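# Close both cupboard doors fully with the Stretch robot

## Task

Close each of the cupboard's two doors completely. A door that is swung open or shut violently counts as failure, as does the robot toppling or being left leaning. A door held shut only by the robot does not count. At the end, release everything and move the robot away from the cupboard.

## Robot and tools

Robot: a Hello Robot Stretch 3 with a single arm. It has a two-wheeled base (0.33 m long, 0.34 m wide), a lift that moves the arm up and down a mast, and a telescoping arm that reaches out to the robot's RIGHT side. The arm cannot reach forward, so the gripper is moved forward by driving the base. Turning in place pivots about the point between the drive wheels, which is 0.05 m behind the front edge. With the arm retracted and the wrist folded, the turning sweep has radius 0.28 m. An unfolded, level wrist reaches beyond that circle.

Frames: the base frame sits on the floor between the wheels, with x forward, y left and z up. hand_pose is reported in this frame, at the point where the closed fingertips meet. With all wrist joints at zero, its x axis points up, its y axis points back along the arm toward the mast, and its z axis points to the rear. The odometry frame is the base frame as it was at the start of the scene. base_odometry heading is positive to the left and runs from -3.142 to 3.142. Wheel slip is counted as travel.

execute_actions: the argument is "actions", a list holding one action or none. An empty list only returns the state and images. An action may contain "base", "joints", or both, plus an optional "contact_limits". All motions in an action start together.
- base: exactly one command. {"translate_m": d} is a relative straight move of d metres from the current position, forward positive, range -1 to 1. {"rotate_rad": d} is a relative turn in place of d radians, left (counter-clockwise) positive, range -3.2 to 3.2. The base cannot move sideways. The offset is measured from the base position in the latest state report.
- joints: a dict of absolute targets by name, with done tolerance in brackets. lift_m 0 to 1.1 m (±0.004) is arm height. arm_m 0 to 0.52 m (±0.004) is extension. wrist_yaw_rad -1.345 to 4.42 (±0.02): 0 points along the arm, positive turns toward the front, 3.0 folds over the base. wrist_pitch_rad -1.57 to 0.451 (±0.05): 0 is level, negative tips the fingers down. wrist_roll_rad -2.911 to 2.911 (±0.02). gripper_m -0.089 to 0.179 (±0.004), larger is wider. The real fingertip gap is about 0.007 less than this value when nearly closed and about 0.025 less when fully open, and zero below 0.007. head_pan_rad -3.953 to 1.73 (±0.02): 0 faces forward, positive is left, -1.57 looks along the arm. head_tilt_rad -1.53 to 0.419 (±0.02): negative looks down.
- contact_limits: only {"arm_m": effort%} is allowed, range 1 to 100. The arm stops (contact_stop) when its effort reaches that value, or its negative when retracting. It also caps the holding force until the next action. Set too low, it trips immediately.
- cameras: a list chosen from head_camera, nav_camera, wrist_camera and all. Omitting it, or giving null or ["all"], returns every camera. [] returns none.
A call with an unknown key or an out-of-range value is rejected and nothing moves. No action runs longer than 15 s. A joint or the base left out of an action may still be driving toward its previous target. If a result reports a stop, any later execute_actions, wait or finished_scene calls in the same reply are skipped.

wait: {"seconds": 0 to 10}. No new command is sent. Returns the same output as an empty action.
zoom_image: {"camera", "region": [x0,y0,x1,y1]} in pixels of that camera's latest full image, at most 504x504, with the origin at the top-left.
finished_scene: {"scene": n}. Ends the scene permanently and reports success.

Results: base_status and joint_status report how each motion ended. "done" for the base means the wheels turned the commanded amount, even if they slipped. "off_target" means the part stopped short and may still be pushing. After contact_stop, time_out or torque_fault, the old target is dropped. The arm and lift stop themselves on firm contact and then go slack until their next command, and a slack lift can sag or keep pressing. The base, wrist and head have no contact stop and will keep pushing. A wrist servo that pushes hard for a few seconds switches off for 10 s (torque_fault). on_its_own describes things not commanded in this call; its "held at" is a target, not a position. motor_effort is a percentage, positive toward higher values, with the peak in brackets; it is noisy and biased. Positive wheel effort means pushing forward. Effort at rest outside its normal range suggests pushing or carrying a load. base_tilt is in degrees, with forward and right positive. turned_by_wheels and turned_by_imu give the turn since the last result. lidar_m has 12 sectors of 30° each, starting straight ahead and going counter-clockwise (4th left, 7th behind, 10th right). It scans a plane 0.17 m above the floor, covers 0.15 to 12 m, and "-" means nothing seen. wrist_depth_mm and head_depth_mm are 7x7 grids of median depth, and the head grid is sideways.

Speed: the base runs fast (0.30 m/s) only when stowed, meaning lift below 0.30, arm below 0.03 and yaw above 2.54. Otherwise it is limited to 0.10 m/s.

Safety: fold or unfold the wrist only with lift between 0.32 and 0.95, pitch -0.4 and roll near 0. Once folded, the lift may go down to 0.25. If yaw is below -0.4, keep pitch at -0.5 or lower. Pushing on something rigid with the gripper more than about 0.45 m above the floor can tip the robot, and a second push makes this more likely. Push doors gently, using a low arm contact limit. Do not drive while hooking or holding something that cannot move. If the robot leans, reverse the last move in small steps, back the gripper off, and lower the lift to about 0.2. Push doors at a slow, steady speed so they do not slam, check that both are fully shut, then release and move away before calling finished_scene.

Each tool is called after "Call:" as name(argument=value, ...) on one line, values as JSON.

## Session

Call:
execute_actions(actions=[])

Scene clock: 0.00 s.
base_odometry: x=+0.000 y=+0.000 heading=+0.000 (m, m, rad; odometry frame)
turned_by_wheels: +0.000 (rad since the last result)
turned_by_imu: +0.000 (rad since the last result)
base_tilt: forward=-0.6 right=+0.5 (deg)
lidar_m: 1.91 1.54 2.42 2.20 1.39 1.79 1.60 1.35 1.34 1.50 2.39 2.99
head_depth_mm: 1831 2368 3087 3103 3094 3083 2475 / 1834 2345 3336 3347 3312 3284 2436 / 1820 2618 3658 3639 3597 3552 2441 / 1822 2611 3737 3683 3687 3549 2479 / 1820 2647 3334 3319 3255 3181 2473 / 1808 2652 3001 2934 2832 1957 1946 / 1806 2647 2687 2672 2318 2227 2164
base_status: not commanded
joint_positions: lift_m=+0.550 arm_m=-0.002 wrist_yaw_rad=+2.893 wrist_pitch_rad=-0.528 wrist_roll_rad=+0.015 gripper_m=+0.037 head_pan_rad=-0.005 head_tilt_rad=+0.008
joint_status: not commanded
motor_effort: left_wheel=+0 right_wheel=+0 lift_m=+35 arm_m=+0 wrist_yaw_rad=+0 wrist_pitch_rad=+4 wrist_roll_rad=+0 gripper_m=+0 head_pan_rad=+0 head_tilt_rad=+1 (%)
hand_pose: x=+0.0302 y=+0.0595 z=+0.5386 quat_wxyz=(+0.269, +0.705, +0.097, +0.649) (m; base frame)
wrist_depth_mm: - - - - - - - / - - - - - - - / - - - - - - - / 956 - 974 984 - - - / 811 800 850 855 856 907 920 / 711 733 710 733 772 778 800 / 636 635 666 663 667 691 694
pictures: head_camera (sideways: a quarter turn clockwise sets it upright), nav_camera (sideways: a quarter turn counterclockwise sets it upright), wrist_camera
Images, in order (width x height): head_camera 896x504, nav_camera 672x504, wrist_camera 644x364.

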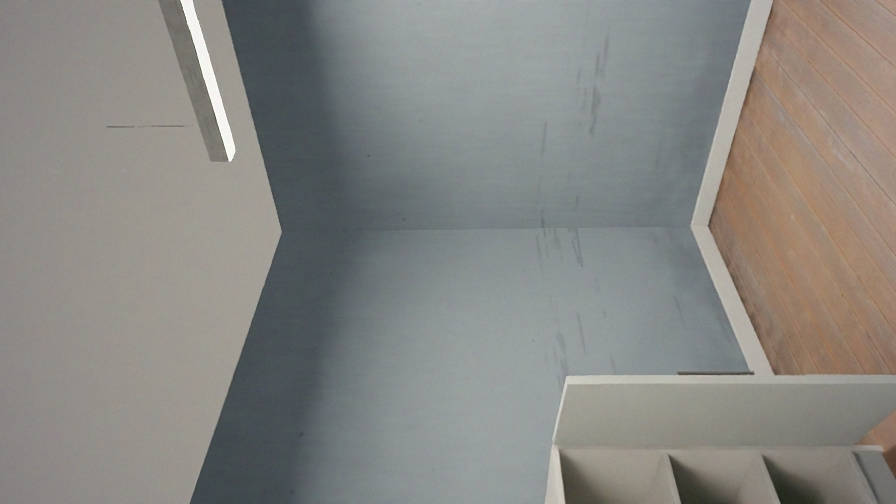

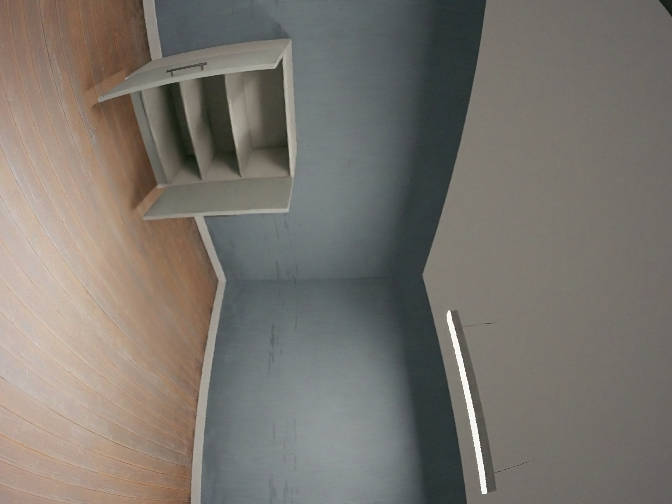

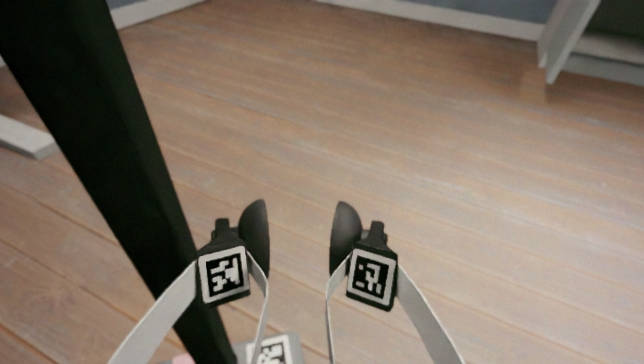

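Call:
execute_actions(actions=[{"joints":{"head_pan_rad":0.5,"head_tilt_rad":-0.4}}], cameras=["head_camera"])

Scene clock: 1.17 s.
base_odometry: x=+0.000 y=+0.000 heading=+0.000 (m, m, rad; odometry frame)
turned_by_wheels: +0.000 (rad since the last result)
turned_by_imu: +0.000 (rad since the last result)
base_tilt: forward=-0.6 right=+0.6 (deg)
lidar_m: 1.91 1.55 2.42 2.19 1.39 1.79 1.60 1.35 1.34 1.51 2.39 2.99
head_depth_mm: 2540 2720 2828 3033 2326 1813 1449 / 2431 2598 2289 2357 2323 1809 1450 / 2349 2503 2569 2753 2446 1827 1455 / 2229 2415 2496 2615 2374 1838 1454 / 2179 2309 2375 2247 2139 1831 1467 / 2097 2212 2306 2451 2473 1825 1461 / 2024 2139 2264 2415 2482 1850 1473
base_status: not commanded
joint_positions: lift_m=+0.550 arm_m=-0.002 wrist_yaw_rad=+2.893 wrist_pitch_rad=-0.528 wrist_roll_rad=+0.015 gripper_m=+0.037 head_pan_rad=+0.493 head_tilt_rad=-0.394
joint_status: all done
motor_effort: left_wheel=+1(1) right_wheel=+0(0) lift_m=+35(35) arm_m=-1(1) wrist_yaw_rad=+0(0) wrist_pitch_rad=+4(4) wrist_roll_rad=+0(0) gripper_m=+0(0) head_pan_rad=+4(36) head_tilt_rad=-2(21) (%)
hand_pose: x=+0.0302 y=+0.0595 z=+0.5386 quat_wxyz=(+0.269, +0.705, +0.097, +0.649) (m; base frame)
wrist_depth_mm: - - - - - - - / - - - - - - - / - - - - - - - / 959 - 987 984 - - - / 817 793 880 876 862 920 916 / 699 736 715 734 777 796 770 / 635 633 686 653 680 677 683
pictures: head_camera (sideways: a quarter turn clockwise sets it upright)
camera_calibration (this result's frames):
head_camera: T_world_to_cam=[[-0.300059, -0.162979, -0.939895, 1.23945], [-0.488848, 0.872356, 0.00479543, 0.0053828], [0.819141, 0.460904, -0.34143, 0.39233], [0, 0, 0, 1]] pos_world=[0.053166, 0.0164825, 1.29888]
Images, in order (width x height): head_camera 896x504.

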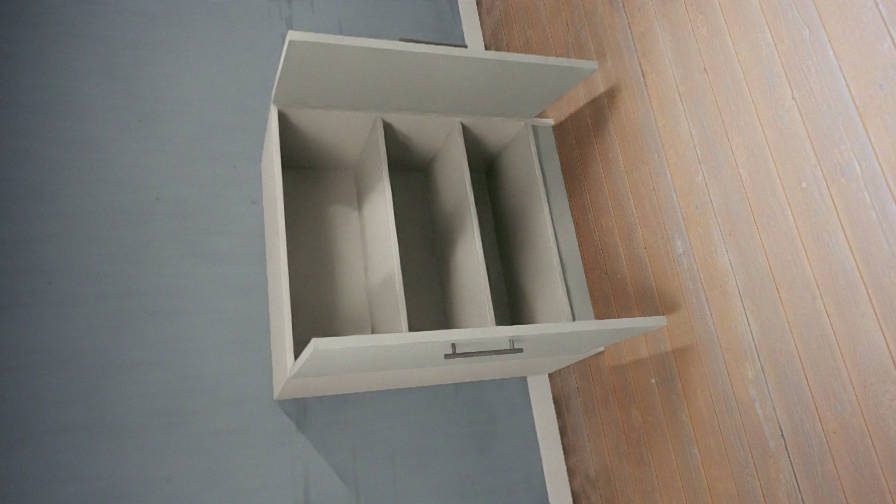

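Call:
execute_actions(actions=[{"base":{"rotate_rad":0.673},"joints":{"lift_m":0.28}}], cameras=[])

Call:
execute_actions(actions=[{"base":{"translate_m":1.0}}], cameras=[])

Call:
execute_actions(actions=[{"base":{"translate_m":0.2}}], cameras=[])

Call:
execute_actions(actions=[{"base":{"rotate_rad":1.8},"joints":{"head_pan_rad":-1.7,"head_tilt_rad":-0.8}}], cameras=[])

Call:
execute_actions(actions=[{"joints":{"lift_m":0.4,"wrist_pitch_rad":-0.4}}], cameras=[])

Call:
execute_actions(actions=[{"joints":{"wrist_yaw_rad":0,"gripper_m":0.0}}])

Scene clock: 5.57 s.
base_odometry: x=+0.000 y=+0.000 heading=+0.673 (m, m, rad; odometry frame)
turned_by_wheels: +0.673 (rad since the last result)
turned_by_imu: +0.671 (rad since the last result)
base_tilt: forward=-0.6 right=+0.5 (deg)
lidar_m: 1.55 2.43 2.01 1.39 1.61 1.51 1.35 1.34 1.63 2.98 2.99 1.91
head_depth_mm: 2023 2141 2259 2416 2417 1810 1451 / 2071 2190 2365 2522 2449 1814 1453 / 2106 2262 2427 2617 2438 1832 1459 / 2179 2334 2509 2711 2464 1827 1452 / 2266 2437 2573 2822 2447 1832 1466 / 2344 2500 2707 2906 2485 1826 1467 / 2402 2610 2762 2931 2463 1840 1463
base_status: done
joint_positions: lift_m=+0.280 arm_m=-0.002 wrist_yaw_rad=+2.893 wrist_pitch_rad=-0.528 wrist_roll_rad=+0.015 gripper_m=+0.037 head_pan_rad=+0.493 head_tilt_rad=-0.395
joint_status: all done
motor_effort: left_wheel=-3(9) right_wheel=+3(7) lift_m=+29(32) arm_m=+0(1) wrist_yaw_rad=+0(0) wrist_pitch_rad=+4(4) wrist_roll_rad=+0(0) gripper_m=+0(1) head_pan_rad=+4(3) head_tilt_rad=-2(3) (%)
hand_pose: x=+0.0302 y=+0.0595 z=+0.2690 quat_wxyz=(+0.269, +0.705, +0.097, +0.649) (m; base frame)
wrist_depth_mm: - - - - - - - / - 862 864 894 941 992 - / 659 686 718 703 748 737 792 / 561 - 583 579 602 620 629 / 478 - - 520 512 524 532 / - - - 428 462 455 467 / - - - 389 397 403 410
pictures: none
No camera images: the call's "cameras" was empty. Leave "cameras" out to get every camera's image.

Scene clock: 10.60 s.
base_odometry: x=+0.782 y=+0.623 heading=+0.673 (m, m, rad; odometry frame)
turned_by_wheels: +0.000 (rad since the last result)
turned_by_imu: +0.004 (rad since the last result)
base_tilt: forward=-0.6 right=+0.6 (deg)
lidar_m: 0.54 1.44 1.73 2.00 2.00 2.40 2.31 2.36 2.82 2.79 1.10 1.22
head_depth_mm: 1161 1233 1322 1406 1514 1638 1439 / 1202 1281 1361 1460 1568 1666 1451 / 1237 1321 1412 1499 1627 1724 1461 / 1277 1360 1450 1574 1701 1783 1448 / 1316 1401 1510 1620 1774 1827 1467 / 1366 1450 1567 1694 1845 1824 1460 / 1406 1504 1631 1777 1935 1852 1466
base_status: done
joint_positions: lift_m=+0.280 arm_m=-0.002 wrist_yaw_rad=+2.893 wrist_pitch_rad=-0.528 wrist_roll_rad=+0.015 gripper_m=+0.037 head_pan_rad=+0.493 head_tilt_rad=-0.396
joint_status: not commanded
motor_effort: left_wheel=-4(9) right_wheel=+3(8) lift_m=+30(29) arm_m=-1(1) wrist_yaw_rad=+0(0) wrist_pitch_rad=+4(4) wrist_roll_rad=+0(0) gripper_m=+0(0) head_pan_rad=+3(4) head_tilt_rad=-2(2) (%)
hand_pose: x=+0.0302 y=+0.0595 z=+0.2690 quat_wxyz=(+0.269, +0.705, +0.097, +0.649) (m; base frame)
wrist_depth_mm: - - - - - - - / - 885 856 934 944 951 978 / 670 699 692 715 736 753 778 / 560 - 586 590 617 632 629 / 475 - - 522 522 527 533 / - - - 430 452 452 463 / - - - 392 396 401 407
pictures: none
No camera images: the call's "cameras" was empty. Leave "cameras" out to get every camera's image.

Scene clock: 13.07 s.
base_odometry: x=+0.939 y=+0.748 heading=+0.673 (m, m, rad; odometry frame)
turned_by_wheels: +0.000 (rad since the last result)
turned_by_imu: +0.001 (rad since the last result)
base_tilt: forward=-0.6 right=+0.6 (deg)
lidar_m: 0.34 1.24 1.49 2.03 1.79 2.45 2.51 2.55 3.08 2.74 0.99 1.22
head_depth_mm: 1001 1064 1128 1198 1299 1389 1417 / 1031 1094 1163 1251 1342 1452 1454 / 1058 1128 1209 1291 1405 1510 1457 / 1089 1161 1245 1342 1453 1573 1452 / 1125 1201 1299 1394 1517 1650 1460 / 1159 1250 1341 1453 1577 1713 1464 / 1203 1289 1392 1518 1663 1764 1462
base_status: done
joint_positions: lift_m=+0.280 arm_m=-0.002 wrist_yaw_rad=+2.893 wrist_pitch_rad=-0.528 wrist_roll_rad=+0.015 gripper_m=+0.037 head_pan_rad=+0.493 head_tilt_rad=-0.396
joint_status: not commanded
motor_effort: left_wheel=-3(10) right_wheel=+2(9) lift_m=+30(30) arm_m=+0(1) wrist_yaw_rad=+0(0) wrist_pitch_rad=+4(4) wrist_roll_rad=+0(0) gripper_m=+0(0) head_pan_rad=+3(3) head_tilt_rad=-2(2) (%)
hand_pose: x=+0.0302 y=+0.0595 z=+0.2690 quat_wxyz=(+0.269, +0.705, +0.097, +0.649) (m; base frame)
wrist_depth_mm: - - - - - - - / - 882 863 917 928 966 967 / 656 719 698 730 731 742 758 / 555 - 589 594 612 623 649 / 486 - - 520 515 525 540 / - - - 425 449 455 461 / - - - 389 395 396 406
pictures: none
No camera images: the call's "cameras" was empty. Leave "cameras" out to get every camera's image.

Scene clock: 15.40 s.
base_odometry: x=+0.939 y=+0.748 heading=+2.472 (m, m, rad; odometry frame)
turned_by_wheels: +1.800 (rad since the last result)
turned_by_imu: +1.788 (rad since the last result)
base_tilt: forward=-0.6 right=+0.6 (deg)
lidar_m: 2.03 1.79 2.59 2.52 2.65 2.84 2.75 0.99 0.34 0.44 1.29 1.79
head_depth_mm: 856 1231 1092 1316 1446 1320 1156 / 862 1199 408 414 1383 1297 1158 / 809 623 616 660 691 747 1103 / 1049 1189 1371 1616 1549 1336 1161 / 1059 1200 1385 1638 1571 1340 1166 / 1055 1193 1364 1616 1573 1340 1167 / 1045 1176 1349 1596 1585 1340 1167
base_status: done
joint_positions: lift_m=+0.280 arm_m=-0.002 wrist_yaw_rad=+2.893 wrist_pitch_rad=-0.528 wrist_roll_rad=+0.015 gripper_m=+0.037 head_pan_rad=-1.693 head_tilt_rad=-0.790
joint_status: all done
motor_effort: left_wheel=-2(12) right_wheel=+2(11) lift_m=+30(30) arm_m=-1(1) wrist_yaw_rad=+0(0) wrist_pitch_rad=+4(4) wrist_roll_rad=+0(0) gripper_m=+0(0) head_pan_rad=-4(46) head_tilt_rad=-5(22) (%)
hand_pose: x=+0.0302 y=+0.0595 z=+0.2690 quat_wxyz=(+0.269, +0.705, +0.097, +0.649) (m; base frame)
wrist_depth_mm: - - - - - - - / - 863 883 893 977 964 - / 664 697 722 720 728 759 781 / 554 - 569 595 611 628 635 / 481 - - 528 510 527 529 / - - - 427 460 457 463 / - - - 388 393 400 408
pictures: none
No camera images: the call's "cameras" was empty. Leave "cameras" out to get every camera's image.

Scene clock: 17.33 s.
base_odometry: x=+0.939 y=+0.748 heading=+2.472 (m, m, rad; odometry frame)
turned_by_wheels: +0.000 (rad since the last result)
turned_by_imu: +0.000 (rad since the last result)
base_tilt: forward=-0.6 right=+0.5 (deg)
lidar_m: 2.03 1.79 2.60 2.51 2.64 2.85 2.75 0.99 0.34 0.44 1.29 1.79
head_depth_mm: 855 1224 1086 1311 1444 1319 1156 / 861 1197 409 415 1377 1293 1155 / 808 623 614 662 692 745 1103 / 1049 1192 1377 1636 1550 1326 1165 / 1056 1204 1386 1641 1565 1333 1170 / 1046 1189 1362 1617 1573 1334 1168 / 1041 1175 1355 1598 1575 1348 1172
base_status: not commanded
joint_positions: lift_m=+0.400 arm_m=-0.002 wrist_yaw_rad=+2.893 wrist_pitch_rad=-0.420 wrist_roll_rad=+0.015 gripper_m=+0.037 head_pan_rad=-1.693 head_tilt_rad=-0.790
joint_status: all done
motor_effort: left_wheel=-3(3) right_wheel=+2(2) lift_m=+40(44) arm_m=-1(2) wrist_yaw_rad=+0(0) wrist_pitch_rad=+8(9) wrist_roll_rad=+0(0) gripper_m=+0(0) head_pan_rad=-4(4) head_tilt_rad=-3(4) (%)
hand_pose: x=+0.0338 y=+0.0739 z=+0.4120 quat_wxyz=(+0.233, +0.709, +0.059, +0.663) (m; base frame)
wrist_depth_mm: - - - - - - - / - - - - - - - / - - - - - - - / 849 887 901 906 935 932 970 / 703 - 757 749 742 768 776 / 614 - 602 604 661 654 663 / 522 546 557 558 557 564 581
pictures: none
No camera images: the call's "cameras" was empty. Leave "cameras" out to get every camera's image.

Scene clock: 19.80 s.
base_odometry: x=+0.939 y=+0.748 heading=+2.472 (m, m, rad; odometry frame)
turned_by_wheels: +0.000 (rad since the last result)
turned_by_imu: +0.000 (rad since the last result)
base_tilt: forward=-0.6 right=+0.6 (deg)
lidar_m: 2.03 1.79 2.60 2.52 2.65 2.84 2.75 0.99 0.34 0.44 1.29 1.79
head_depth_mm: 853 1226 1085 1318 1450 1323 1156 / 867 1193 408 413 1375 1296 1154 / 811 623 615 662 692 745 1105 / 1050 1191 1370 1631 1551 1335 1185 / 1062 1198 1383 1640 1563 1337 1166 / 1053 1189 1371 1604 1568 1337 1172 / 1041 1171 1344 1595 1578 1344 1170
base_status: not commanded
joint_positions: lift_m=+0.400 arm_m=-0.002 wrist_yaw_rad=+0.002 wrist_pitch_rad=-0.420 wrist_roll_rad=+0.015 gripper_m=+0.000 head_pan_rad=-1.693 head_tilt_rad=-0.790
joint_status: all done
motor_effort: left_wheel=-3(3) right_wheel=+2(2) lift_m=+40(40) arm_m=+0(1) wrist_yaw_rad=-2(2) wrist_pitch_rad=+8(8) wrist_roll_rad=+0(0) gripper_m=-2(80) head_pan_rad=-4(5) head_tilt_rad=-3(4) (%)
hand_pose: x=-0.0210 y=-0.3675 z=+0.4120 quat_wxyz=(+0.687, +0.147, -0.696, -0.148) (m; base frame)
wrist_depth_mm: 922 934 934 933 346 157 102 / - - - - 326 154 100 / - - - - 313 150 99 / 881 894 896 908 302 148 98 / 691 707 747 - 285 144 103 / 600 618 618 - 247 141 116 / 533 532 532 550 239 147 566
pictures: head_camera (sideways: a quarter turn clockwise sets it upright), nav_camera (sideways: a quarter turn counterclockwise sets it upright), wrist_camera
camera_calibration (this result's frames):
head_camera: T_world_to_cam=[[0.0808676, 0.672552, -0.735618, 0.970745], [0.994183, -0.107107, 0.0113674, -0.0122155], [-0.0711446, -0.732258, -0.677301, 0.834762], [0, 0, 0, 1]] pos_world=[-0.00696848, -0.042924, 1.27962]
nav_camera: T_world_to_cam=[[-0.11538, -0.664292, 0.738514, -0.908144], [-0.991553, 0.121371, -0.045739, 0.118883], [-0.0592504, -0.737553, -0.672685, 0.839375], [0, 0, 0, 1]] pos_world=[0.0628312, 0.00138113, 1.24075]
wrist_camera: T_world_to_cam=[[-0.999021, 0.0238519, 0.0372648, -0.0353405], [-0.0166126, 0.578407, -0.815579, 0.578103], [-0.0410073, -0.8154, -0.577444, 0.0979524], [0, 0, 0, 1]] pos_world=[-0.0216854, -0.253665, 0.529367]
Images, in order (width x height): head_camera 896x504, nav_camera 672x504, wrist_camera 644x364.

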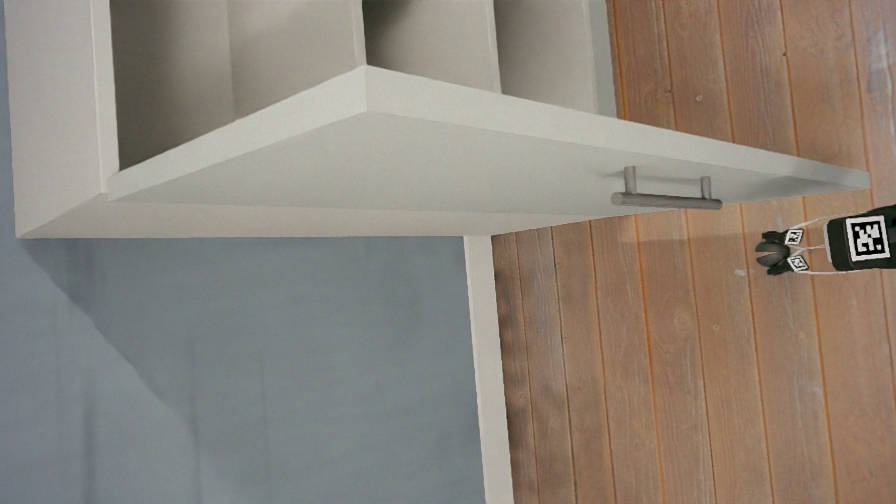

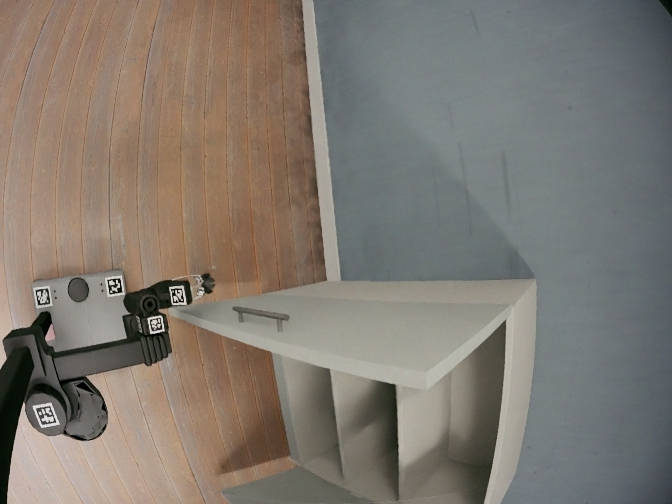

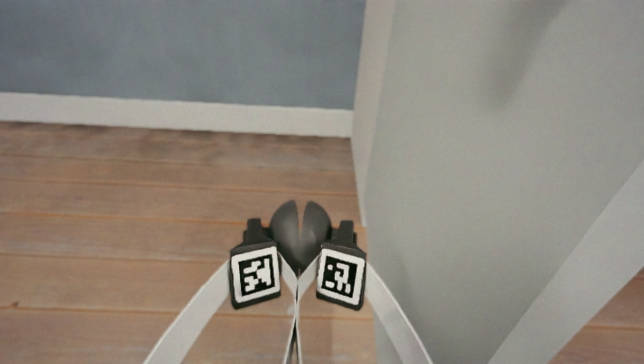

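Call:
execute_actions(actions=[{"base":{"translate_m":-0.2},"joints":{"lift_m":0.33,"wrist_pitch_rad":-0.5,"wrist_yaw_rad":-0.35}}], cameras=["head_camera","nav_camera"])

Scene clock: 23.53 s.
base_odometry: x=+1.095 y=+0.624 heading=+2.472 (m, m, rad; odometry frame)
turned_by_wheels: +0.000 (rad since the last result)
turned_by_imu: +0.000 (rad since the last result)
base_tilt: forward=-0.6 right=+0.6 (deg)
lidar_m: 2.24 1.97 2.60 2.53 2.65 2.64 2.55 0.80 0.38 0.42 1.29 1.78
head_depth_mm: 850 1226 1089 1315 1443 1321 1150 / 862 1217 423 474 1400 1320 1154 / 805 1181 465 541 641 773 1119 / 816 1123 563 677 846 1124 1177 / 822 619 715 907 1459 1341 1161 / 1024 1155 1359 1612 1566 1340 1164 / 1038 1171 1350 1583 1582 1341 1169
base_status: done
joint_positions: lift_m=+0.330 arm_m=-0.002 wrist_yaw_rad=-0.348 wrist_pitch_rad=-0.511 wrist_roll_rad=+0.015 gripper_m=+0.000 head_pan_rad=-1.693 head_tilt_rad=-0.790
joint_status: all done
motor_effort: left_wheel=-3(10) right_wheel=+3(10) lift_m=+30(35) arm_m=-1(1) wrist_yaw_rad=-1(18) wrist_pitch_rad=+4(8) wrist_roll_rad=+0(0) gripper_m=-2(3) head_pan_rad=-4(5) head_tilt_rad=-4(4) (%)
hand_pose: x=-0.0938 y=-0.3424 z=+0.3226 quat_wxyz=(+0.638, +0.055, -0.709, -0.295) (m; base frame)
wrist_depth_mm: 806 300 195 145 140 879 671 / 832 371 224 160 742 822 682 / 780 495 260 179 815 879 717 / 642 630 317 202 692 704 734 / 549 566 487 - 592 594 620 / 480 483 492 - 520 522 531 / 428 431 432 437 453 463 464
pictures: head_camera (sideways: a quarter turn clockwise sets it upright), nav_camera (sideways: a quarter turn counterclockwise sets it upright)
camera_calibration (this result's frames):
head_camera: T_world_to_cam=[[0.0809557, 0.672542, -0.735618, 0.970744], [0.994168, -0.107237, 0.0113674, -0.0122154], [-0.0712406, -0.732249, -0.677301, 0.834762], [0, 0, 0, 1]] pos_world=[-0.00697411, -0.0429223, 1.27962]
nav_camera: T_world_to_cam=[[-0.115467, -0.664277, 0.738514, -0.908144], [-0.991537, 0.121501, -0.045739, 0.118883], [-0.059347, -0.737545, -0.672685, 0.839376], [0, 0, 0, 1]] pos_world=[0.0628314, 0.0013737, 1.24075]
Images, in order (width x height): head_camera 896x504, nav_camera 672x504.

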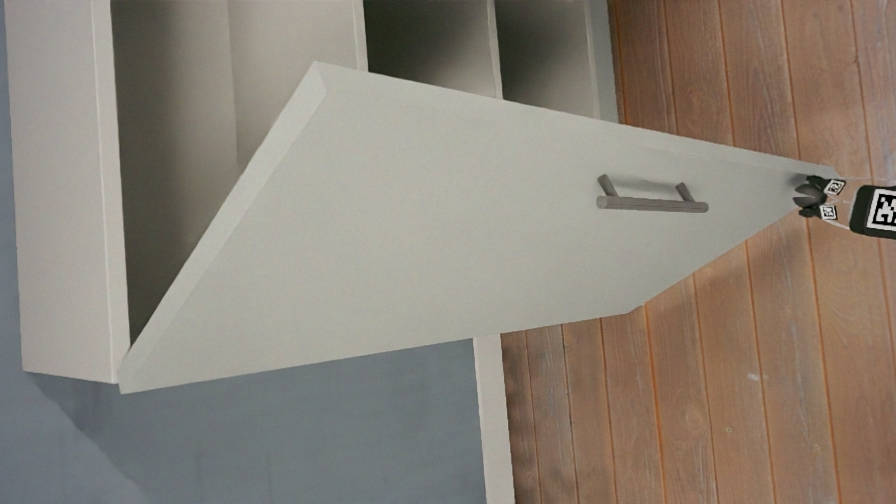

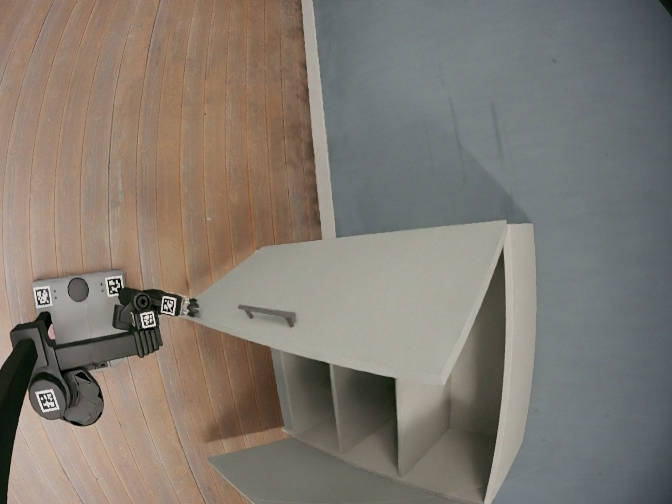

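Call:
execute_actions(actions=[{"joints":{"arm_m":0.09}}], cameras=[])

Call:
execute_actions(actions=[{"base":{"translate_m":-0.12}}], cameras=[])

Call:
execute_actions(actions=[{"joints":{"arm_m":0.18},"base":{"translate_m":-0.05}}], cameras=[])

Call:
execute_actions(actions=[{"joints":{"arm_m":0.27,"head_pan_rad":-1.75}}], cameras=["head_camera","nav_camera"])

Scene clock: 25.77 s.
base_odometry: x=+1.095 y=+0.624 heading=+2.472 (m, m, rad; odometry frame)
turned_by_wheels: +0.000 (rad since the last result)
turned_by_imu: +0.000 (rad since the last result)
base_tilt: forward=-0.6 right=+0.6 (deg)
lidar_m: 2.23 1.97 2.61 2.53 2.65 2.63 2.55 0.80 0.40 0.45 1.29 1.78
head_depth_mm: 855 1228 1010 1278 1445 1321 1155 / 860 1210 442 500 624 1299 1150 / 806 1154 503 585 680 850 1049 / 812 564 598 717 892 1190 1180 / 821 632 733 918 1453 1335 1159 / 1030 1157 1375 1613 1561 1332 1167 / 1033 1167 1344 1588 1573 1337 1175
base_status: not commanded
joint_positions: lift_m=+0.330 arm_m=+0.090 wrist_yaw_rad=-0.349 wrist_pitch_rad=-0.515 wrist_roll_rad=+0.015 gripper_m=+0.000 head_pan_rad=-1.693 head_tilt_rad=-0.790
joint_status: all done
motor_effort: left_wheel=-4(3) right_wheel=+2(3) lift_m=+29(29) arm_m=+3(2) wrist_yaw_rad=-1(1) wrist_pitch_rad=+6(7) wrist_roll_rad=+0(0) gripper_m=-2(2) head_pan_rad=-4(4) head_tilt_rad=-4(4) (%)
hand_pose: x=-0.0936 y=-0.4330 z=+0.3217 quat_wxyz=(+0.637, +0.057, -0.709, -0.297) (m; base frame)
wrist_depth_mm: 689 223 157 121 98 83 72 / 800 271 180 133 106 88 76 / 767 347 208 150 116 95 82 / 644 478 249 169 128 103 695 / 549 565 344 - 143 114 626 / 473 489 491 - 156 495 536 / 424 433 441 275 175 458 464
pictures: none
No camera images: the call's "cameras" was empty. Leave "cameras" out to get every camera's image.

Scene clock: 28.20 s.
base_odometry: x=+1.190 y=+0.549 heading=+2.472 (m, m, rad; odometry frame)
turned_by_wheels: +0.000 (rad since the last result)
turned_by_imu: +0.000 (rad since the last result)
base_tilt: forward=-0.6 right=+0.6 (deg)
lidar_m: 2.36 2.09 2.61 2.54 2.65 2.51 2.43 0.69 0.45 0.45 1.29 1.78
head_depth_mm: 851 1230 1094 1303 1446 1318 1159 / 861 1213 1015 1283 1452 1328 1156 / 807 1169 492 575 714 981 1191 / 815 1127 548 654 812 1064 1185 / 820 568 619 756 978 1278 1160 / 827 617 710 900 1470 1345 1167 / 984 669 1291 1599 1574 1341 1167
base_status: done
joint_positions: lift_m=+0.330 arm_m=+0.090 wrist_yaw_rad=-0.349 wrist_pitch_rad=-0.515 wrist_roll_rad=+0.015 gripper_m=+0.000 head_pan_rad=-1.693 head_tilt_rad=-0.790
joint_status: not commanded
motor_effort: left_wheel=-2(10) right_wheel=+2(3) lift_m=+29(29) arm_m=+3(3) wrist_yaw_rad=-1(1) wrist_pitch_rad=+6(6) wrist_roll_rad=+0(0) gripper_m=-2(2) head_pan_rad=-4(4) head_tilt_rad=-3(4) (%)
hand_pose: x=-0.0936 y=-0.4330 z=+0.3217 quat_wxyz=(+0.637, +0.057, -0.709, -0.297) (m; base frame)
wrist_depth_mm: 191 159 134 116 885 769 573 / 228 185 151 128 723 741 570 / 290 219 173 143 687 788 601 / 392 268 203 163 703 714 668 / 545 347 256 - 604 599 614 / 484 488 330 - 523 514 529 / 428 437 423 325 447 459 460
pictures: none
No camera images: the call's "cameras" was empty. Leave "cameras" out to get every camera's image.

Scene clock: 30.10 s.
base_odometry: x=+1.229 y=+0.518 heading=+2.472 (m, m, rad; odometry frame)
turned_by_wheels: +0.000 (rad since the last result)
turned_by_imu: +0.000 (rad since the last result)
base_tilt: forward=-0.6 right=+0.6 (deg)
lidar_m: 2.41 2.13 2.60 2.55 2.65 2.46 2.38 0.65 0.53 0.54 0.77 1.78
head_depth_mm: 852 1229 1088 1312 1442 1325 1156 / 863 1179 1051 1285 1443 1327 1157 / 808 548 582 684 860 1248 1120 / 814 569 620 738 910 1144 1128 / 820 594 663 801 1011 1281 1165 / 829 620 719 877 1137 1331 1170 / 834 657 778 1545 1582 1345 1173
base_status: done
joint_positions: lift_m=+0.330 arm_m=+0.180 wrist_yaw_rad=-0.349 wrist_pitch_rad=-0.515 wrist_roll_rad=+0.015 gripper_m=+0.000 head_pan_rad=-1.693 head_tilt_rad=-0.790
joint_status: all done
motor_effort: left_wheel=-2(11) right_wheel=+2(3) lift_m=+29(29) arm_m=+3(2) wrist_yaw_rad=+0(1) wrist_pitch_rad=+6(6) wrist_roll_rad=+0(0) gripper_m=-2(2) head_pan_rad=-4(4) head_tilt_rad=-4(4) (%)
hand_pose: x=-0.0937 y=-0.5230 z=+0.3217 quat_wxyz=(+0.637, +0.057, -0.709, -0.297) (m; base frame)
wrist_depth_mm: 140 132 122 114 107 655 537 / 161 148 136 127 118 717 547 / 185 170 155 142 134 655 549 / 221 200 180 162 159 709 574 / 278 245 214 - 559 604 607 / 415 311 272 - 509 522 533 / 429 427 420 283 446 452 462
pictures: none
No camera images: the call's "cameras" was empty. Leave "cameras" out to get every camera's image.

Scene clock: 32.00 s.
base_odometry: x=+1.229 y=+0.518 heading=+2.472 (m, m, rad; odometry frame)
turned_by_wheels: +0.000 (rad since the last result)
turned_by_imu: +0.000 (rad since the last result)
base_tilt: forward=-0.7 right=+0.6 (deg)
lidar_m: 2.40 2.13 2.62 2.55 2.65 2.45 2.37 0.65 0.62 0.63 0.78 1.78
head_depth_mm: 852 1232 1093 1313 1478 1325 1152 / 859 1228 1091 1322 1444 1322 1160 / 810 604 677 810 1060 1325 1160 / 813 614 695 826 1006 - 1160 / 822 630 717 859 1066 1308 1162 / 827 647 741 886 1116 1304 1161 / 836 659 765 929 1535 1342 1174
base_status: not commanded
joint_positions: lift_m=+0.330 arm_m=+0.270 wrist_yaw_rad=-0.349 wrist_pitch_rad=-0.515 wrist_roll_rad=+0.015 gripper_m=+0.000 head_pan_rad=-1.743 head_tilt_rad=-0.790
joint_status: all done
motor_effort: left_wheel=-2(2) right_wheel=+2(3) lift_m=+29(29) arm_m=+2(10) wrist_yaw_rad=-1(1) wrist_pitch_rad=+6(6) wrist_roll_rad=+0(0) gripper_m=-2(2) head_pan_rad=-4(12) head_tilt_rad=-4(4) (%)
hand_pose: x=-0.0938 y=-0.6129 z=+0.3217 quat_wxyz=(+0.637, +0.057, -0.709, -0.297) (m; base frame)
wrist_depth_mm: 116 116 114 113 113 112 116 / 131 129 127 126 125 124 516 / 148 146 144 143 141 140 563 / 169 168 166 163 161 169 612 / 200 197 188 - 188 587 618 / 243 239 237 - 226 519 524 / 313 303 299 294 433 464 456
pictures: head_camera (sideways: a quarter turn clockwise sets it upright), nav_camera (sideways: a quarter turn counterclockwise sets it upright)
camera_calibration (this result's frames):
head_camera: T_world_to_cam=[[0.114369, 0.667672, -0.735618, 0.970541], [0.98759, -0.156645, 0.0113674, -0.0121753], [-0.107641, -0.727789, -0.677301, 0.834984], [0, 0, 0, 1]] pos_world=[-0.00909674, -0.0422174, 1.27962]
nav_camera: T_world_to_cam=[[-0.148425, -0.657698, 0.738514, -0.907943], [-0.98425, 0.17076, -0.045739, 0.118839], [-0.0960262, -0.733672, -0.672685, 0.839599], [0, 0, 0, 1]] pos_world=[0.0628293, -0.00145501, 1.24075]
Images, in order (width x height): head_camera 896x504, nav_camera 672x504.

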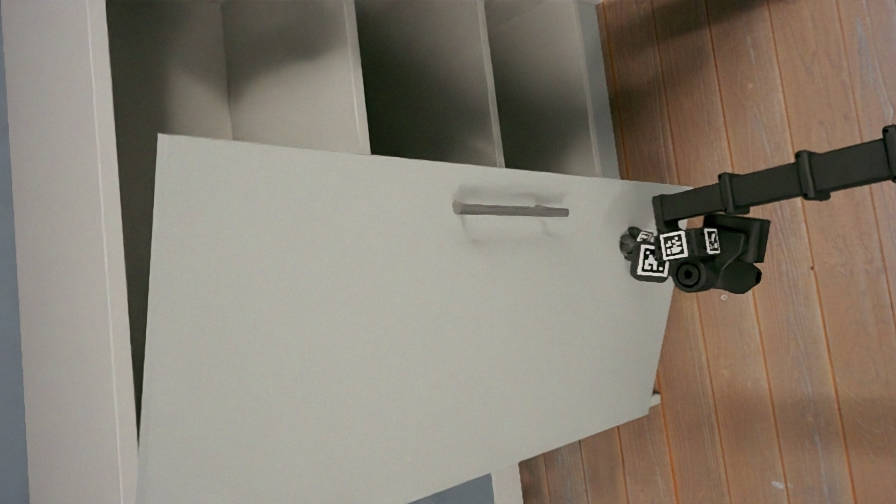

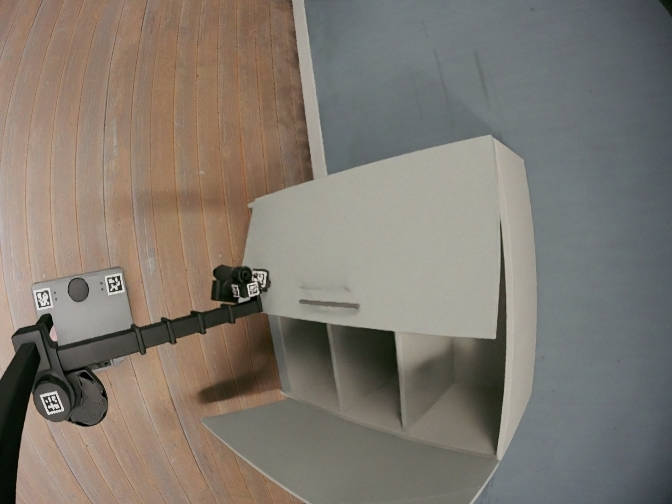

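Call:
execute_actions(actions=[{"joints":{"arm_m":0.34}}], cameras=[])

Call:
execute_actions(actions=[{"joints":{"arm_m":0.39}}], cameras=[])

Call:
execute_actions(actions=[{"joints":{"arm_m":0.42}}], cameras=[])

Call:
execute_actions(actions=[{"joints":{"arm_m":0.45},"contact_limits":{"arm_m":20}}], cameras=["head_camera","nav_camera"])

Scene clock: 34.00 s.
base_odometry: x=+1.229 y=+0.518 heading=+2.472 (m, m, rad; odometry frame)
turned_by_wheels: +0.000 (rad since the last result)
turned_by_imu: +0.000 (rad since the last result)
base_tilt: forward=-0.6 right=+0.6 (deg)
lidar_m: 2.40 2.13 2.61 2.54 2.65 2.45 2.38 0.65 0.71 0.71 0.79 1.77
head_depth_mm: 853 1230 1087 1309 1475 1326 1159 / 862 1227 1094 1314 1446 1320 1160 / 805 673 774 941 1252 1325 1158 / 811 672 775 922 1095 1286 1161 / 821 674 781 925 1134 1329 1169 / 830 675 782 928 1140 1348 1174 / 834 678 783 936 1530 1340 1170
base_status: not commanded
joint_positions: lift_m=+0.330 arm_m=+0.340 wrist_yaw_rad=-0.350 wrist_pitch_rad=-0.515 wrist_roll_rad=+0.015 gripper_m=+0.000 head_pan_rad=-1.743 head_tilt_rad=-0.790
joint_status: all done
motor_effort: left_wheel=-2(3) right_wheel=+3(2) lift_m=+30(29) arm_m=+3(5) wrist_yaw_rad=+0(0) wrist_pitch_rad=+6(6) wrist_roll_rad=+0(0) gripper_m=-2(2) head_pan_rad=-4(4) head_tilt_rad=-4(4) (%)
hand_pose: x=-0.0940 y=-0.6829 z=+0.3217 quat_wxyz=(+0.637, +0.056, -0.709, -0.297) (m; base frame)
wrist_depth_mm: 103 106 110 116 121 127 137 / 113 117 122 129 136 144 514 / 127 131 138 145 154 163 553 / 141 148 156 167 179 201 545 / 163 171 179 - 213 563 609 / 188 201 211 - 262 518 522 / 225 237 274 305 433 455 462
pictures: none
No camera images: the call's "cameras" was empty. Leave "cameras" out to get every camera's image.

Scene clock: 35.47 s.
base_odometry: x=+1.229 y=+0.518 heading=+2.472 (m, m, rad; odometry frame)
turned_by_wheels: +0.000 (rad since the last result)
turned_by_imu: +0.000 (rad since the last result)
base_tilt: forward=-0.7 right=+0.5 (deg)
lidar_m: 2.40 2.13 2.61 2.55 2.66 2.46 2.38 0.65 0.79 0.76 0.79 1.78
head_depth_mm: 853 1229 1094 1316 1468 1321 1161 / 859 1226 1095 1321 1447 1326 1159 / 808 746 878 1087 1413 1354 1159 / 814 731 843 1002 1162 1301 1163 / 822 720 829 979 1190 1328 1169 / 825 709 815 960 1165 1340 1168 / 835 699 800 945 1538 1338 1167
base_status: not commanded
joint_positions: lift_m=+0.330 arm_m=+0.390 wrist_yaw_rad=-0.351 wrist_pitch_rad=-0.515 wrist_roll_rad=+0.015 gripper_m=+0.000 head_pan_rad=-1.743 head_tilt_rad=-0.790
joint_status: all done
motor_effort: left_wheel=-3(3) right_wheel=+2(3) lift_m=+29(30) arm_m=+3(5) wrist_yaw_rad=+1(1) wrist_pitch_rad=+6(6) wrist_roll_rad=+0(0) gripper_m=-2(2) head_pan_rad=-4(4) head_tilt_rad=-4(4) (%)
hand_pose: x=-0.0941 y=-0.7328 z=+0.3217 quat_wxyz=(+0.637, +0.056, -0.709, -0.298) (m; base frame)
wrist_depth_mm: 99 103 112 123 136 153 484 / 107 113 124 137 154 174 546 / 117 125 139 156 177 584 566 / 130 140 158 179 209 505 517 / 146 160 177 - 252 441 561 / 165 184 200 - 346 511 523 / 190 213 267 341 443 456 459
pictures: none
No camera images: the call's "cameras" was empty. Leave "cameras" out to get every camera's image.

Scene clock: 36.67 s.
base_odometry: x=+1.229 y=+0.518 heading=+2.472 (m, m, rad; odometry frame)
turned_by_wheels: +0.000 (rad since the last result)
turned_by_imu: +0.000 (rad since the last result)
base_tilt: forward=-0.6 right=+0.5 (deg)
lidar_m: 2.41 2.13 2.62 2.55 2.65 2.46 2.37 0.65 0.79 0.76 0.79 1.78
head_depth_mm: 855 1234 1090 1316 1467 1321 1153 / 866 1231 1092 1321 1460 1330 1163 / 807 748 881 1083 1411 1355 1157 / 815 730 847 1008 1145 1314 1158 / 825 722 832 984 1190 1337 1164 / 832 709 816 962 1167 1335 1175 / 838 699 801 947 1538 1348 1165
base_status: not commanded
joint_positions: lift_m=+0.330 arm_m=+0.418 wrist_yaw_rad=-0.381 wrist_pitch_rad=-0.602 wrist_roll_rad=+0.015 gripper_m=+0.000 head_pan_rad=-1.743 head_tilt_rad=-0.790
joint_status: all done
on_its_own: arm_m is at rest, and its effort (+17) is outside its rest range (-14 to +14); wrist_yaw_rad is at rest, and its effort (+21) is outside its rest range (-12 to +12); wrist_pitch_rad is at rest, and its effort (+40) is outside its rest range (-20 to +32)
motor_effort: left_wheel=-2(3) right_wheel=-3(4) lift_m=+29(29) arm_m=+17(19) wrist_yaw_rad=+21(21) wrist_pitch_rad=+40(40) wrist_roll_rad=+0(0) gripper_m=-4(5) head_pan_rad=-4(4) head_tilt_rad=-3(4) (%)
hand_pose: x=-0.0951 y=-0.7467 z=+0.3039 quat_wxyz=(+0.618, +0.076, -0.707, -0.335) (m; base frame)
wrist_depth_mm: - 84 92 102 115 130 493 / 88 94 104 116 132 153 543 / 98 105 118 134 157 190 531 / 109 119 136 158 190 442 480 / 125 139 160 - 243 431 557 / 145 165 187 - 451 483 488 / 174 203 273 411 427 437 435
pictures: none
No camera images: the call's "cameras" was empty. Leave "cameras" out to get every camera's image.

Scene clock: 37.57 s.
base_odometry: x=+1.229 y=+0.518 heading=+2.472 (m, m, rad; odometry frame)
turned_by_wheels: +0.000 (rad since the last result)
turned_by_imu: +0.000 (rad since the last result)
base_tilt: forward=-0.5 right=+0.6 (deg)
lidar_m: 2.40 2.13 2.61 2.55 2.66 2.46 2.38 0.65 0.79 0.76 0.79 1.78
head_depth_mm: 854 1230 1089 1319 1473 1325 1154 / 863 1233 1089 1319 1441 1318 1159 / 806 746 883 1084 1408 1342 1163 / 813 732 846 1000 1144 1320 1165 / 820 718 827 978 1182 1334 1165 / 826 709 814 959 1163 1333 1164 / 834 697 801 947 1530 1344 1167
base_status: not commanded
joint_positions: lift_m=+0.330 arm_m=+0.415 wrist_yaw_rad=-0.406 wrist_pitch_rad=-0.591 wrist_roll_rad=+0.015 gripper_m=+0.000 head_pan_rad=-1.743 head_tilt_rad=-0.790
joint_status: arm_m contact_stop (moved -0.003 of +0.032)
on_its_own: wrist_yaw_rad is held at -0.399, not at your -0.350, by its stall guard, which is not easing now; arm_m is slack since a contact_stop, until your next command for it (your +0.450 is given up); wrist_pitch_rad is at rest, and its effort (+35) is outside its rest range (-20 to +32)
motor_effort: left_wheel=-2(5) right_wheel=-1(4) lift_m=+30(30) arm_m=+1(18) wrist_yaw_rad=+6(23) wrist_pitch_rad=+35(44) wrist_roll_rad=+0(0) gripper_m=-3(5) head_pan_rad=-4(4) head_tilt_rad=-4(4) (%)
contact_limits: arm_m 20 (drawing in: default 25, maximum 40; extending or still: default 32, maximum 53)
hand_pose: x=-0.1003 y=-0.7434 z=+0.3061 quat_wxyz=(+0.616, +0.063, -0.708, -0.339) (m; base frame)
wrist_depth_mm: 83 87 96 106 120 138 498 / 90 96 107 121 138 163 521 / 100 107 121 139 163 516 531 / 112 121 139 164 200 453 486 / 127 140 160 - 255 514 563 / 144 166 187 - 468 484 499 / 173 199 268 414 427 430 445
pictures: head_camera (sideways: a quarter turn clockwise sets it upright), nav_camera (sideways: a quarter turn counterclockwise sets it upright)
camera_calibration (this result's frames):
head_camera: T_world_to_cam=[[0.114421, 0.667791, -0.735502, 0.970389], [0.987582, -0.156692, 0.01137, -0.0121785], [-0.107654, -0.72767, -0.677427, 0.835149], [0, 0, 0, 1]] pos_world=[-0.00909801, -0.042213, 1.27961]
nav_camera: T_world_to_cam=[[-0.148477, -0.657816, 0.738399, -0.907792], [-0.984241, 0.170813, -0.045739, 0.118839], [-0.0960399, -0.733554, -0.672812, 0.839764], [0, 0, 0, 1]] pos_world=[0.0628311, -0.00144727, 1.24075]
Images, in order (width x height): head_camera 896x504, nav_camera 672x504.

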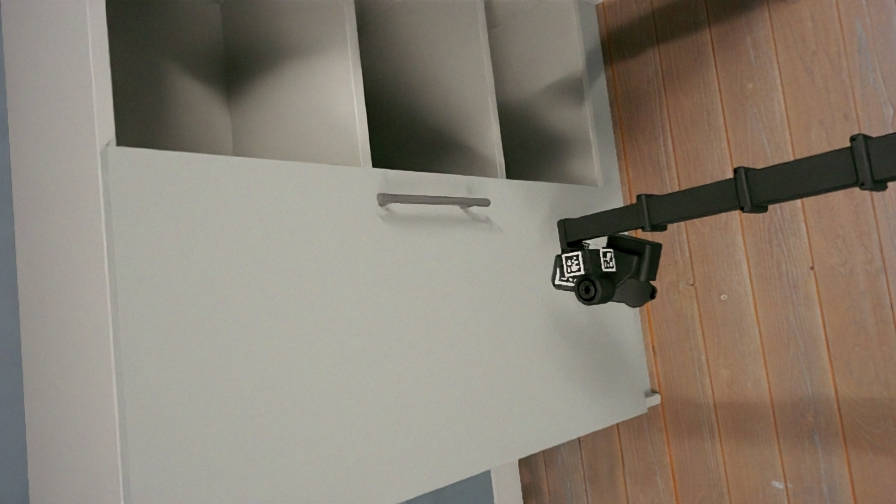

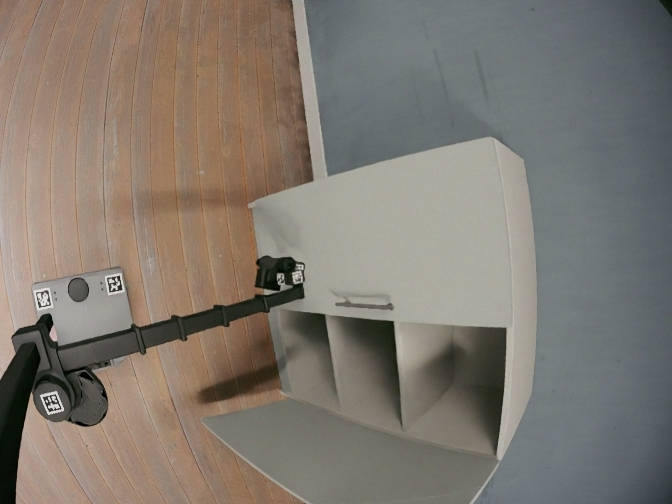

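Call:
execute_actions(actions=[{"joints":{"arm_m":0,"wrist_yaw_rad":1.6,"wrist_pitch_rad":-0.4}}], cameras=[])

Call:
execute_actions(actions=[{"base":{"translate_m":-0.8},"joints":{"head_pan_rad":-1.3}}], cameras=[])

Call:
execute_actions(actions=[{"joints":{"wrist_yaw_rad":0.4}}], cameras=["head_camera","nav_camera"])

Scene clock: 42.27 s.
base_odometry: x=+1.229 y=+0.518 heading=+2.472 (m, m, rad; odometry frame)
turned_by_wheels: +0.000 (rad since the last result)
turned_by_imu: +0.000 (rad since the last result)
base_tilt: forward=-0.6 right=+0.5 (deg)
lidar_m: 2.40 2.13 2.61 2.54 2.64 2.46 2.38 0.65 0.79 0.76 0.79 1.78
head_depth_mm: 855 1231 1094 1305 1463 1321 1156 / 863 1224 1095 1313 1449 1328 1157 / 804 746 880 1079 1407 1325 1162 / 811 730 842 1002 1232 1331 1163 / 821 720 831 981 1201 1343 1169 / 829 709 816 958 1161 1338 1171 / 834 697 799 945 1535 1346 1173
base_status: not commanded
joint_positions: lift_m=+0.330 arm_m=+0.000 wrist_yaw_rad=+1.600 wrist_pitch_rad=-0.421 wrist_roll_rad=+0.021 gripper_m=+0.000 head_pan_rad=-1.743 head_tilt_rad=-0.790
joint_status: all done
motor_effort: left_wheel=-2(27) right_wheel=+2(31) lift_m=+33(34) arm_m=-5(3) wrist_yaw_rad=+0(54) wrist_pitch_rad=+8(56) wrist_roll_rad=-2(4) gripper_m=-1(11) head_pan_rad=-4(4) head_tilt_rad=-4(4) (%)
hand_pose: x=+0.2026 y=-0.1390 z=+0.3421 quat_wxyz=(+0.584, +0.603, -0.382, +0.387) (m; base frame)
wrist_depth_mm: - - - - - - - / - - - - - - - / 939 963 987 981 994 - - / 719 753 772 795 792 806 845 / 601 633 658 - 640 668 675 / 520 534 538 - 553 562 563 / 462 467 466 475 477 484 486
pictures: none
No camera images: the call's "cameras" was empty. Leave "cameras" out to get every camera's image.

Scene clock: 51.50 s.
base_odometry: x=+1.856 y=+0.022 heading=+2.472 (m, m, rad; odometry frame)
turned_by_wheels: +0.000 (rad since the last result)
turned_by_imu: -0.002 (rad since the last result)
base_tilt: forward=-0.6 right=+0.5 (deg)
lidar_m: 3.21 2.90 2.63 2.56 2.22 1.63 1.58 1.64 1.26 0.57 0.38 1.08
head_depth_mm: 1007 1135 1301 1517 1546 1318 1160 / 990 1134 1332 1572 1553 1325 1158 / 804 638 754 939 1383 1324 1158 / 815 562 575 676 814 1028 1141 / 888 1238 466 529 610 741 1106 / 895 1281 417 452 552 1310 1166 / 905 1317 1030 1179 1454 1343 1171
base_status: done
joint_positions: lift_m=+0.330 arm_m=+0.000 wrist_yaw_rad=+1.600 wrist_pitch_rad=-0.421 wrist_roll_rad=+0.021 gripper_m=+0.000 head_pan_rad=-1.307 head_tilt_rad=-0.790
joint_status: all done
motor_effort: left_wheel=-1(8) right_wheel=+2(2) lift_m=+34(33) arm_m=-4(4) wrist_yaw_rad=+0(0) wrist_pitch_rad=+8(8) wrist_roll_rad=-2(2) gripper_m=-2(1) head_pan_rad=+4(36) head_tilt_rad=-4(4) (%)
hand_pose: x=+0.2026 y=-0.1390 z=+0.3421 quat_wxyz=(+0.584, +0.603, -0.382, +0.387) (m; base frame)
wrist_depth_mm: - - - - - - 766 / - - - - - - 748 / 906 956 - 982 - - 745 / 731 756 764 786 813 805 763 / 616 630 645 - 667 677 195 / 518 537 536 - 554 568 204 / 455 468 466 472 480 288 211
pictures: none
No camera images: the call's "cameras" was empty. Leave "cameras" out to get every camera's image.

Scene clock: 53.10 s.
base_odometry: x=+1.856 y=+0.022 heading=+2.472 (m, m, rad; odometry frame)
turned_by_wheels: +0.000 (rad since the last result)
turned_by_imu: +0.000 (rad since the last result)
base_tilt: forward=-0.5 right=+0.5 (deg)
lidar_m: 3.21 2.89 2.64 2.56 2.22 1.63 1.58 1.64 1.27 0.57 0.38 1.08
head_depth_mm: 1010 1134 1296 1507 1544 1325 1157 / 993 1135 1336 1577 1549 1329 1160 / 806 638 754 935 1371 1327 1171 / 815 562 577 676 815 1030 1141 / 890 1236 466 529 611 741 1109 / 895 1279 416 451 553 1310 1167 / 902 1322 1026 1176 1461 1342 1173
base_status: not commanded
joint_positions: lift_m=+0.330 arm_m=+0.000 wrist_yaw_rad=+0.402 wrist_pitch_rad=-0.421 wrist_roll_rad=+0.021 gripper_m=+0.000 head_pan_rad=-1.307 head_tilt_rad=-0.790
joint_status: all done
motor_effort: left_wheel=-1(1) right_wheel=+2(1) lift_m=+33(33) arm_m=-4(5) wrist_yaw_rad=-2(0) wrist_pitch_rad=+8(8) wrist_roll_rad=-2(2) gripper_m=-2(2) head_pan_rad=+4(3) head_tilt_rad=-4(3) (%)
hand_pose: x=+0.0662 y=-0.3515 z=+0.3421 quat_wxyz=(+0.701, +0.283, -0.655, -0.010) (m; base frame)
wrist_depth_mm: 151 176 225 312 627 814 742 / 159 187 243 351 879 869 798 / 167 198 261 383 931 946 873 / 178 211 284 452 781 832 851 / 199 228 296 - 654 667 690 / 492 246 302 - 565 570 565 / 456 277 454 480 484 476 498
pictures: head_camera (sideways: a quarter turn clockwise sets it upright), nav_camera (sideways: a quarter turn counterclockwise sets it upright)
camera_calibration (this result's frames):
head_camera: T_world_to_cam=[[-0.178255, 0.653653, -0.735502, 0.972174], [0.961386, 0.274969, 0.01137, -0.0120188], [0.209672, -0.705075, -0.677427, 0.833213], [0, 0, 0, 1]] pos_world=[0.0101478, -0.0446826, 1.27961]
nav_camera: T_world_to_cam=[[0.143172, -0.658991, 0.738399, -0.909571], [-0.96432, -0.260758, -0.045739, 0.118717], [0.222685, -0.705504, -0.672812, 0.83782], [0, 0, 0, 1]] pos_world=[0.0581367, 0.0226428, 1.24075]
Images, in order (width x height): head_camera 896x504, nav_camera 672x504.

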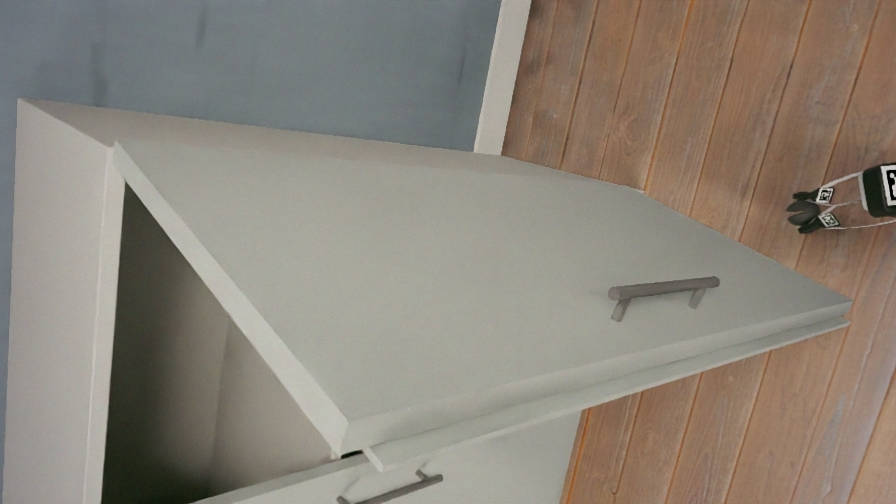

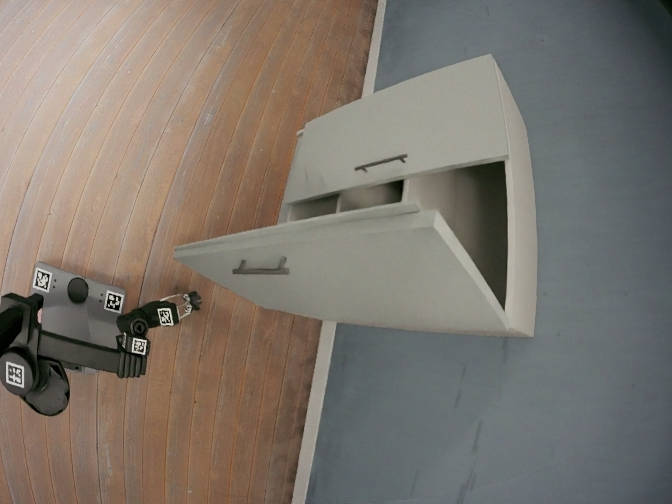

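Call:
zoom_image(camera="head_camera", region=[280,350,520,504])

Region (280, 350, 520, 504) of head_camera's 896x504 image, scaled by 2.100, with more detail than that image has; it fills the top 323 rows of this view, and the rest is white.

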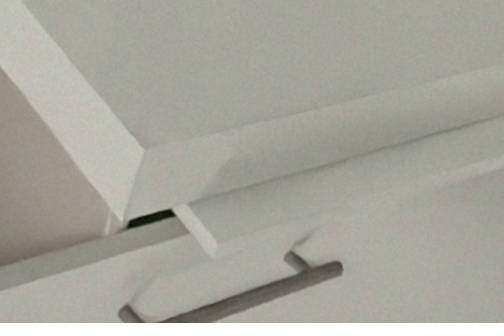

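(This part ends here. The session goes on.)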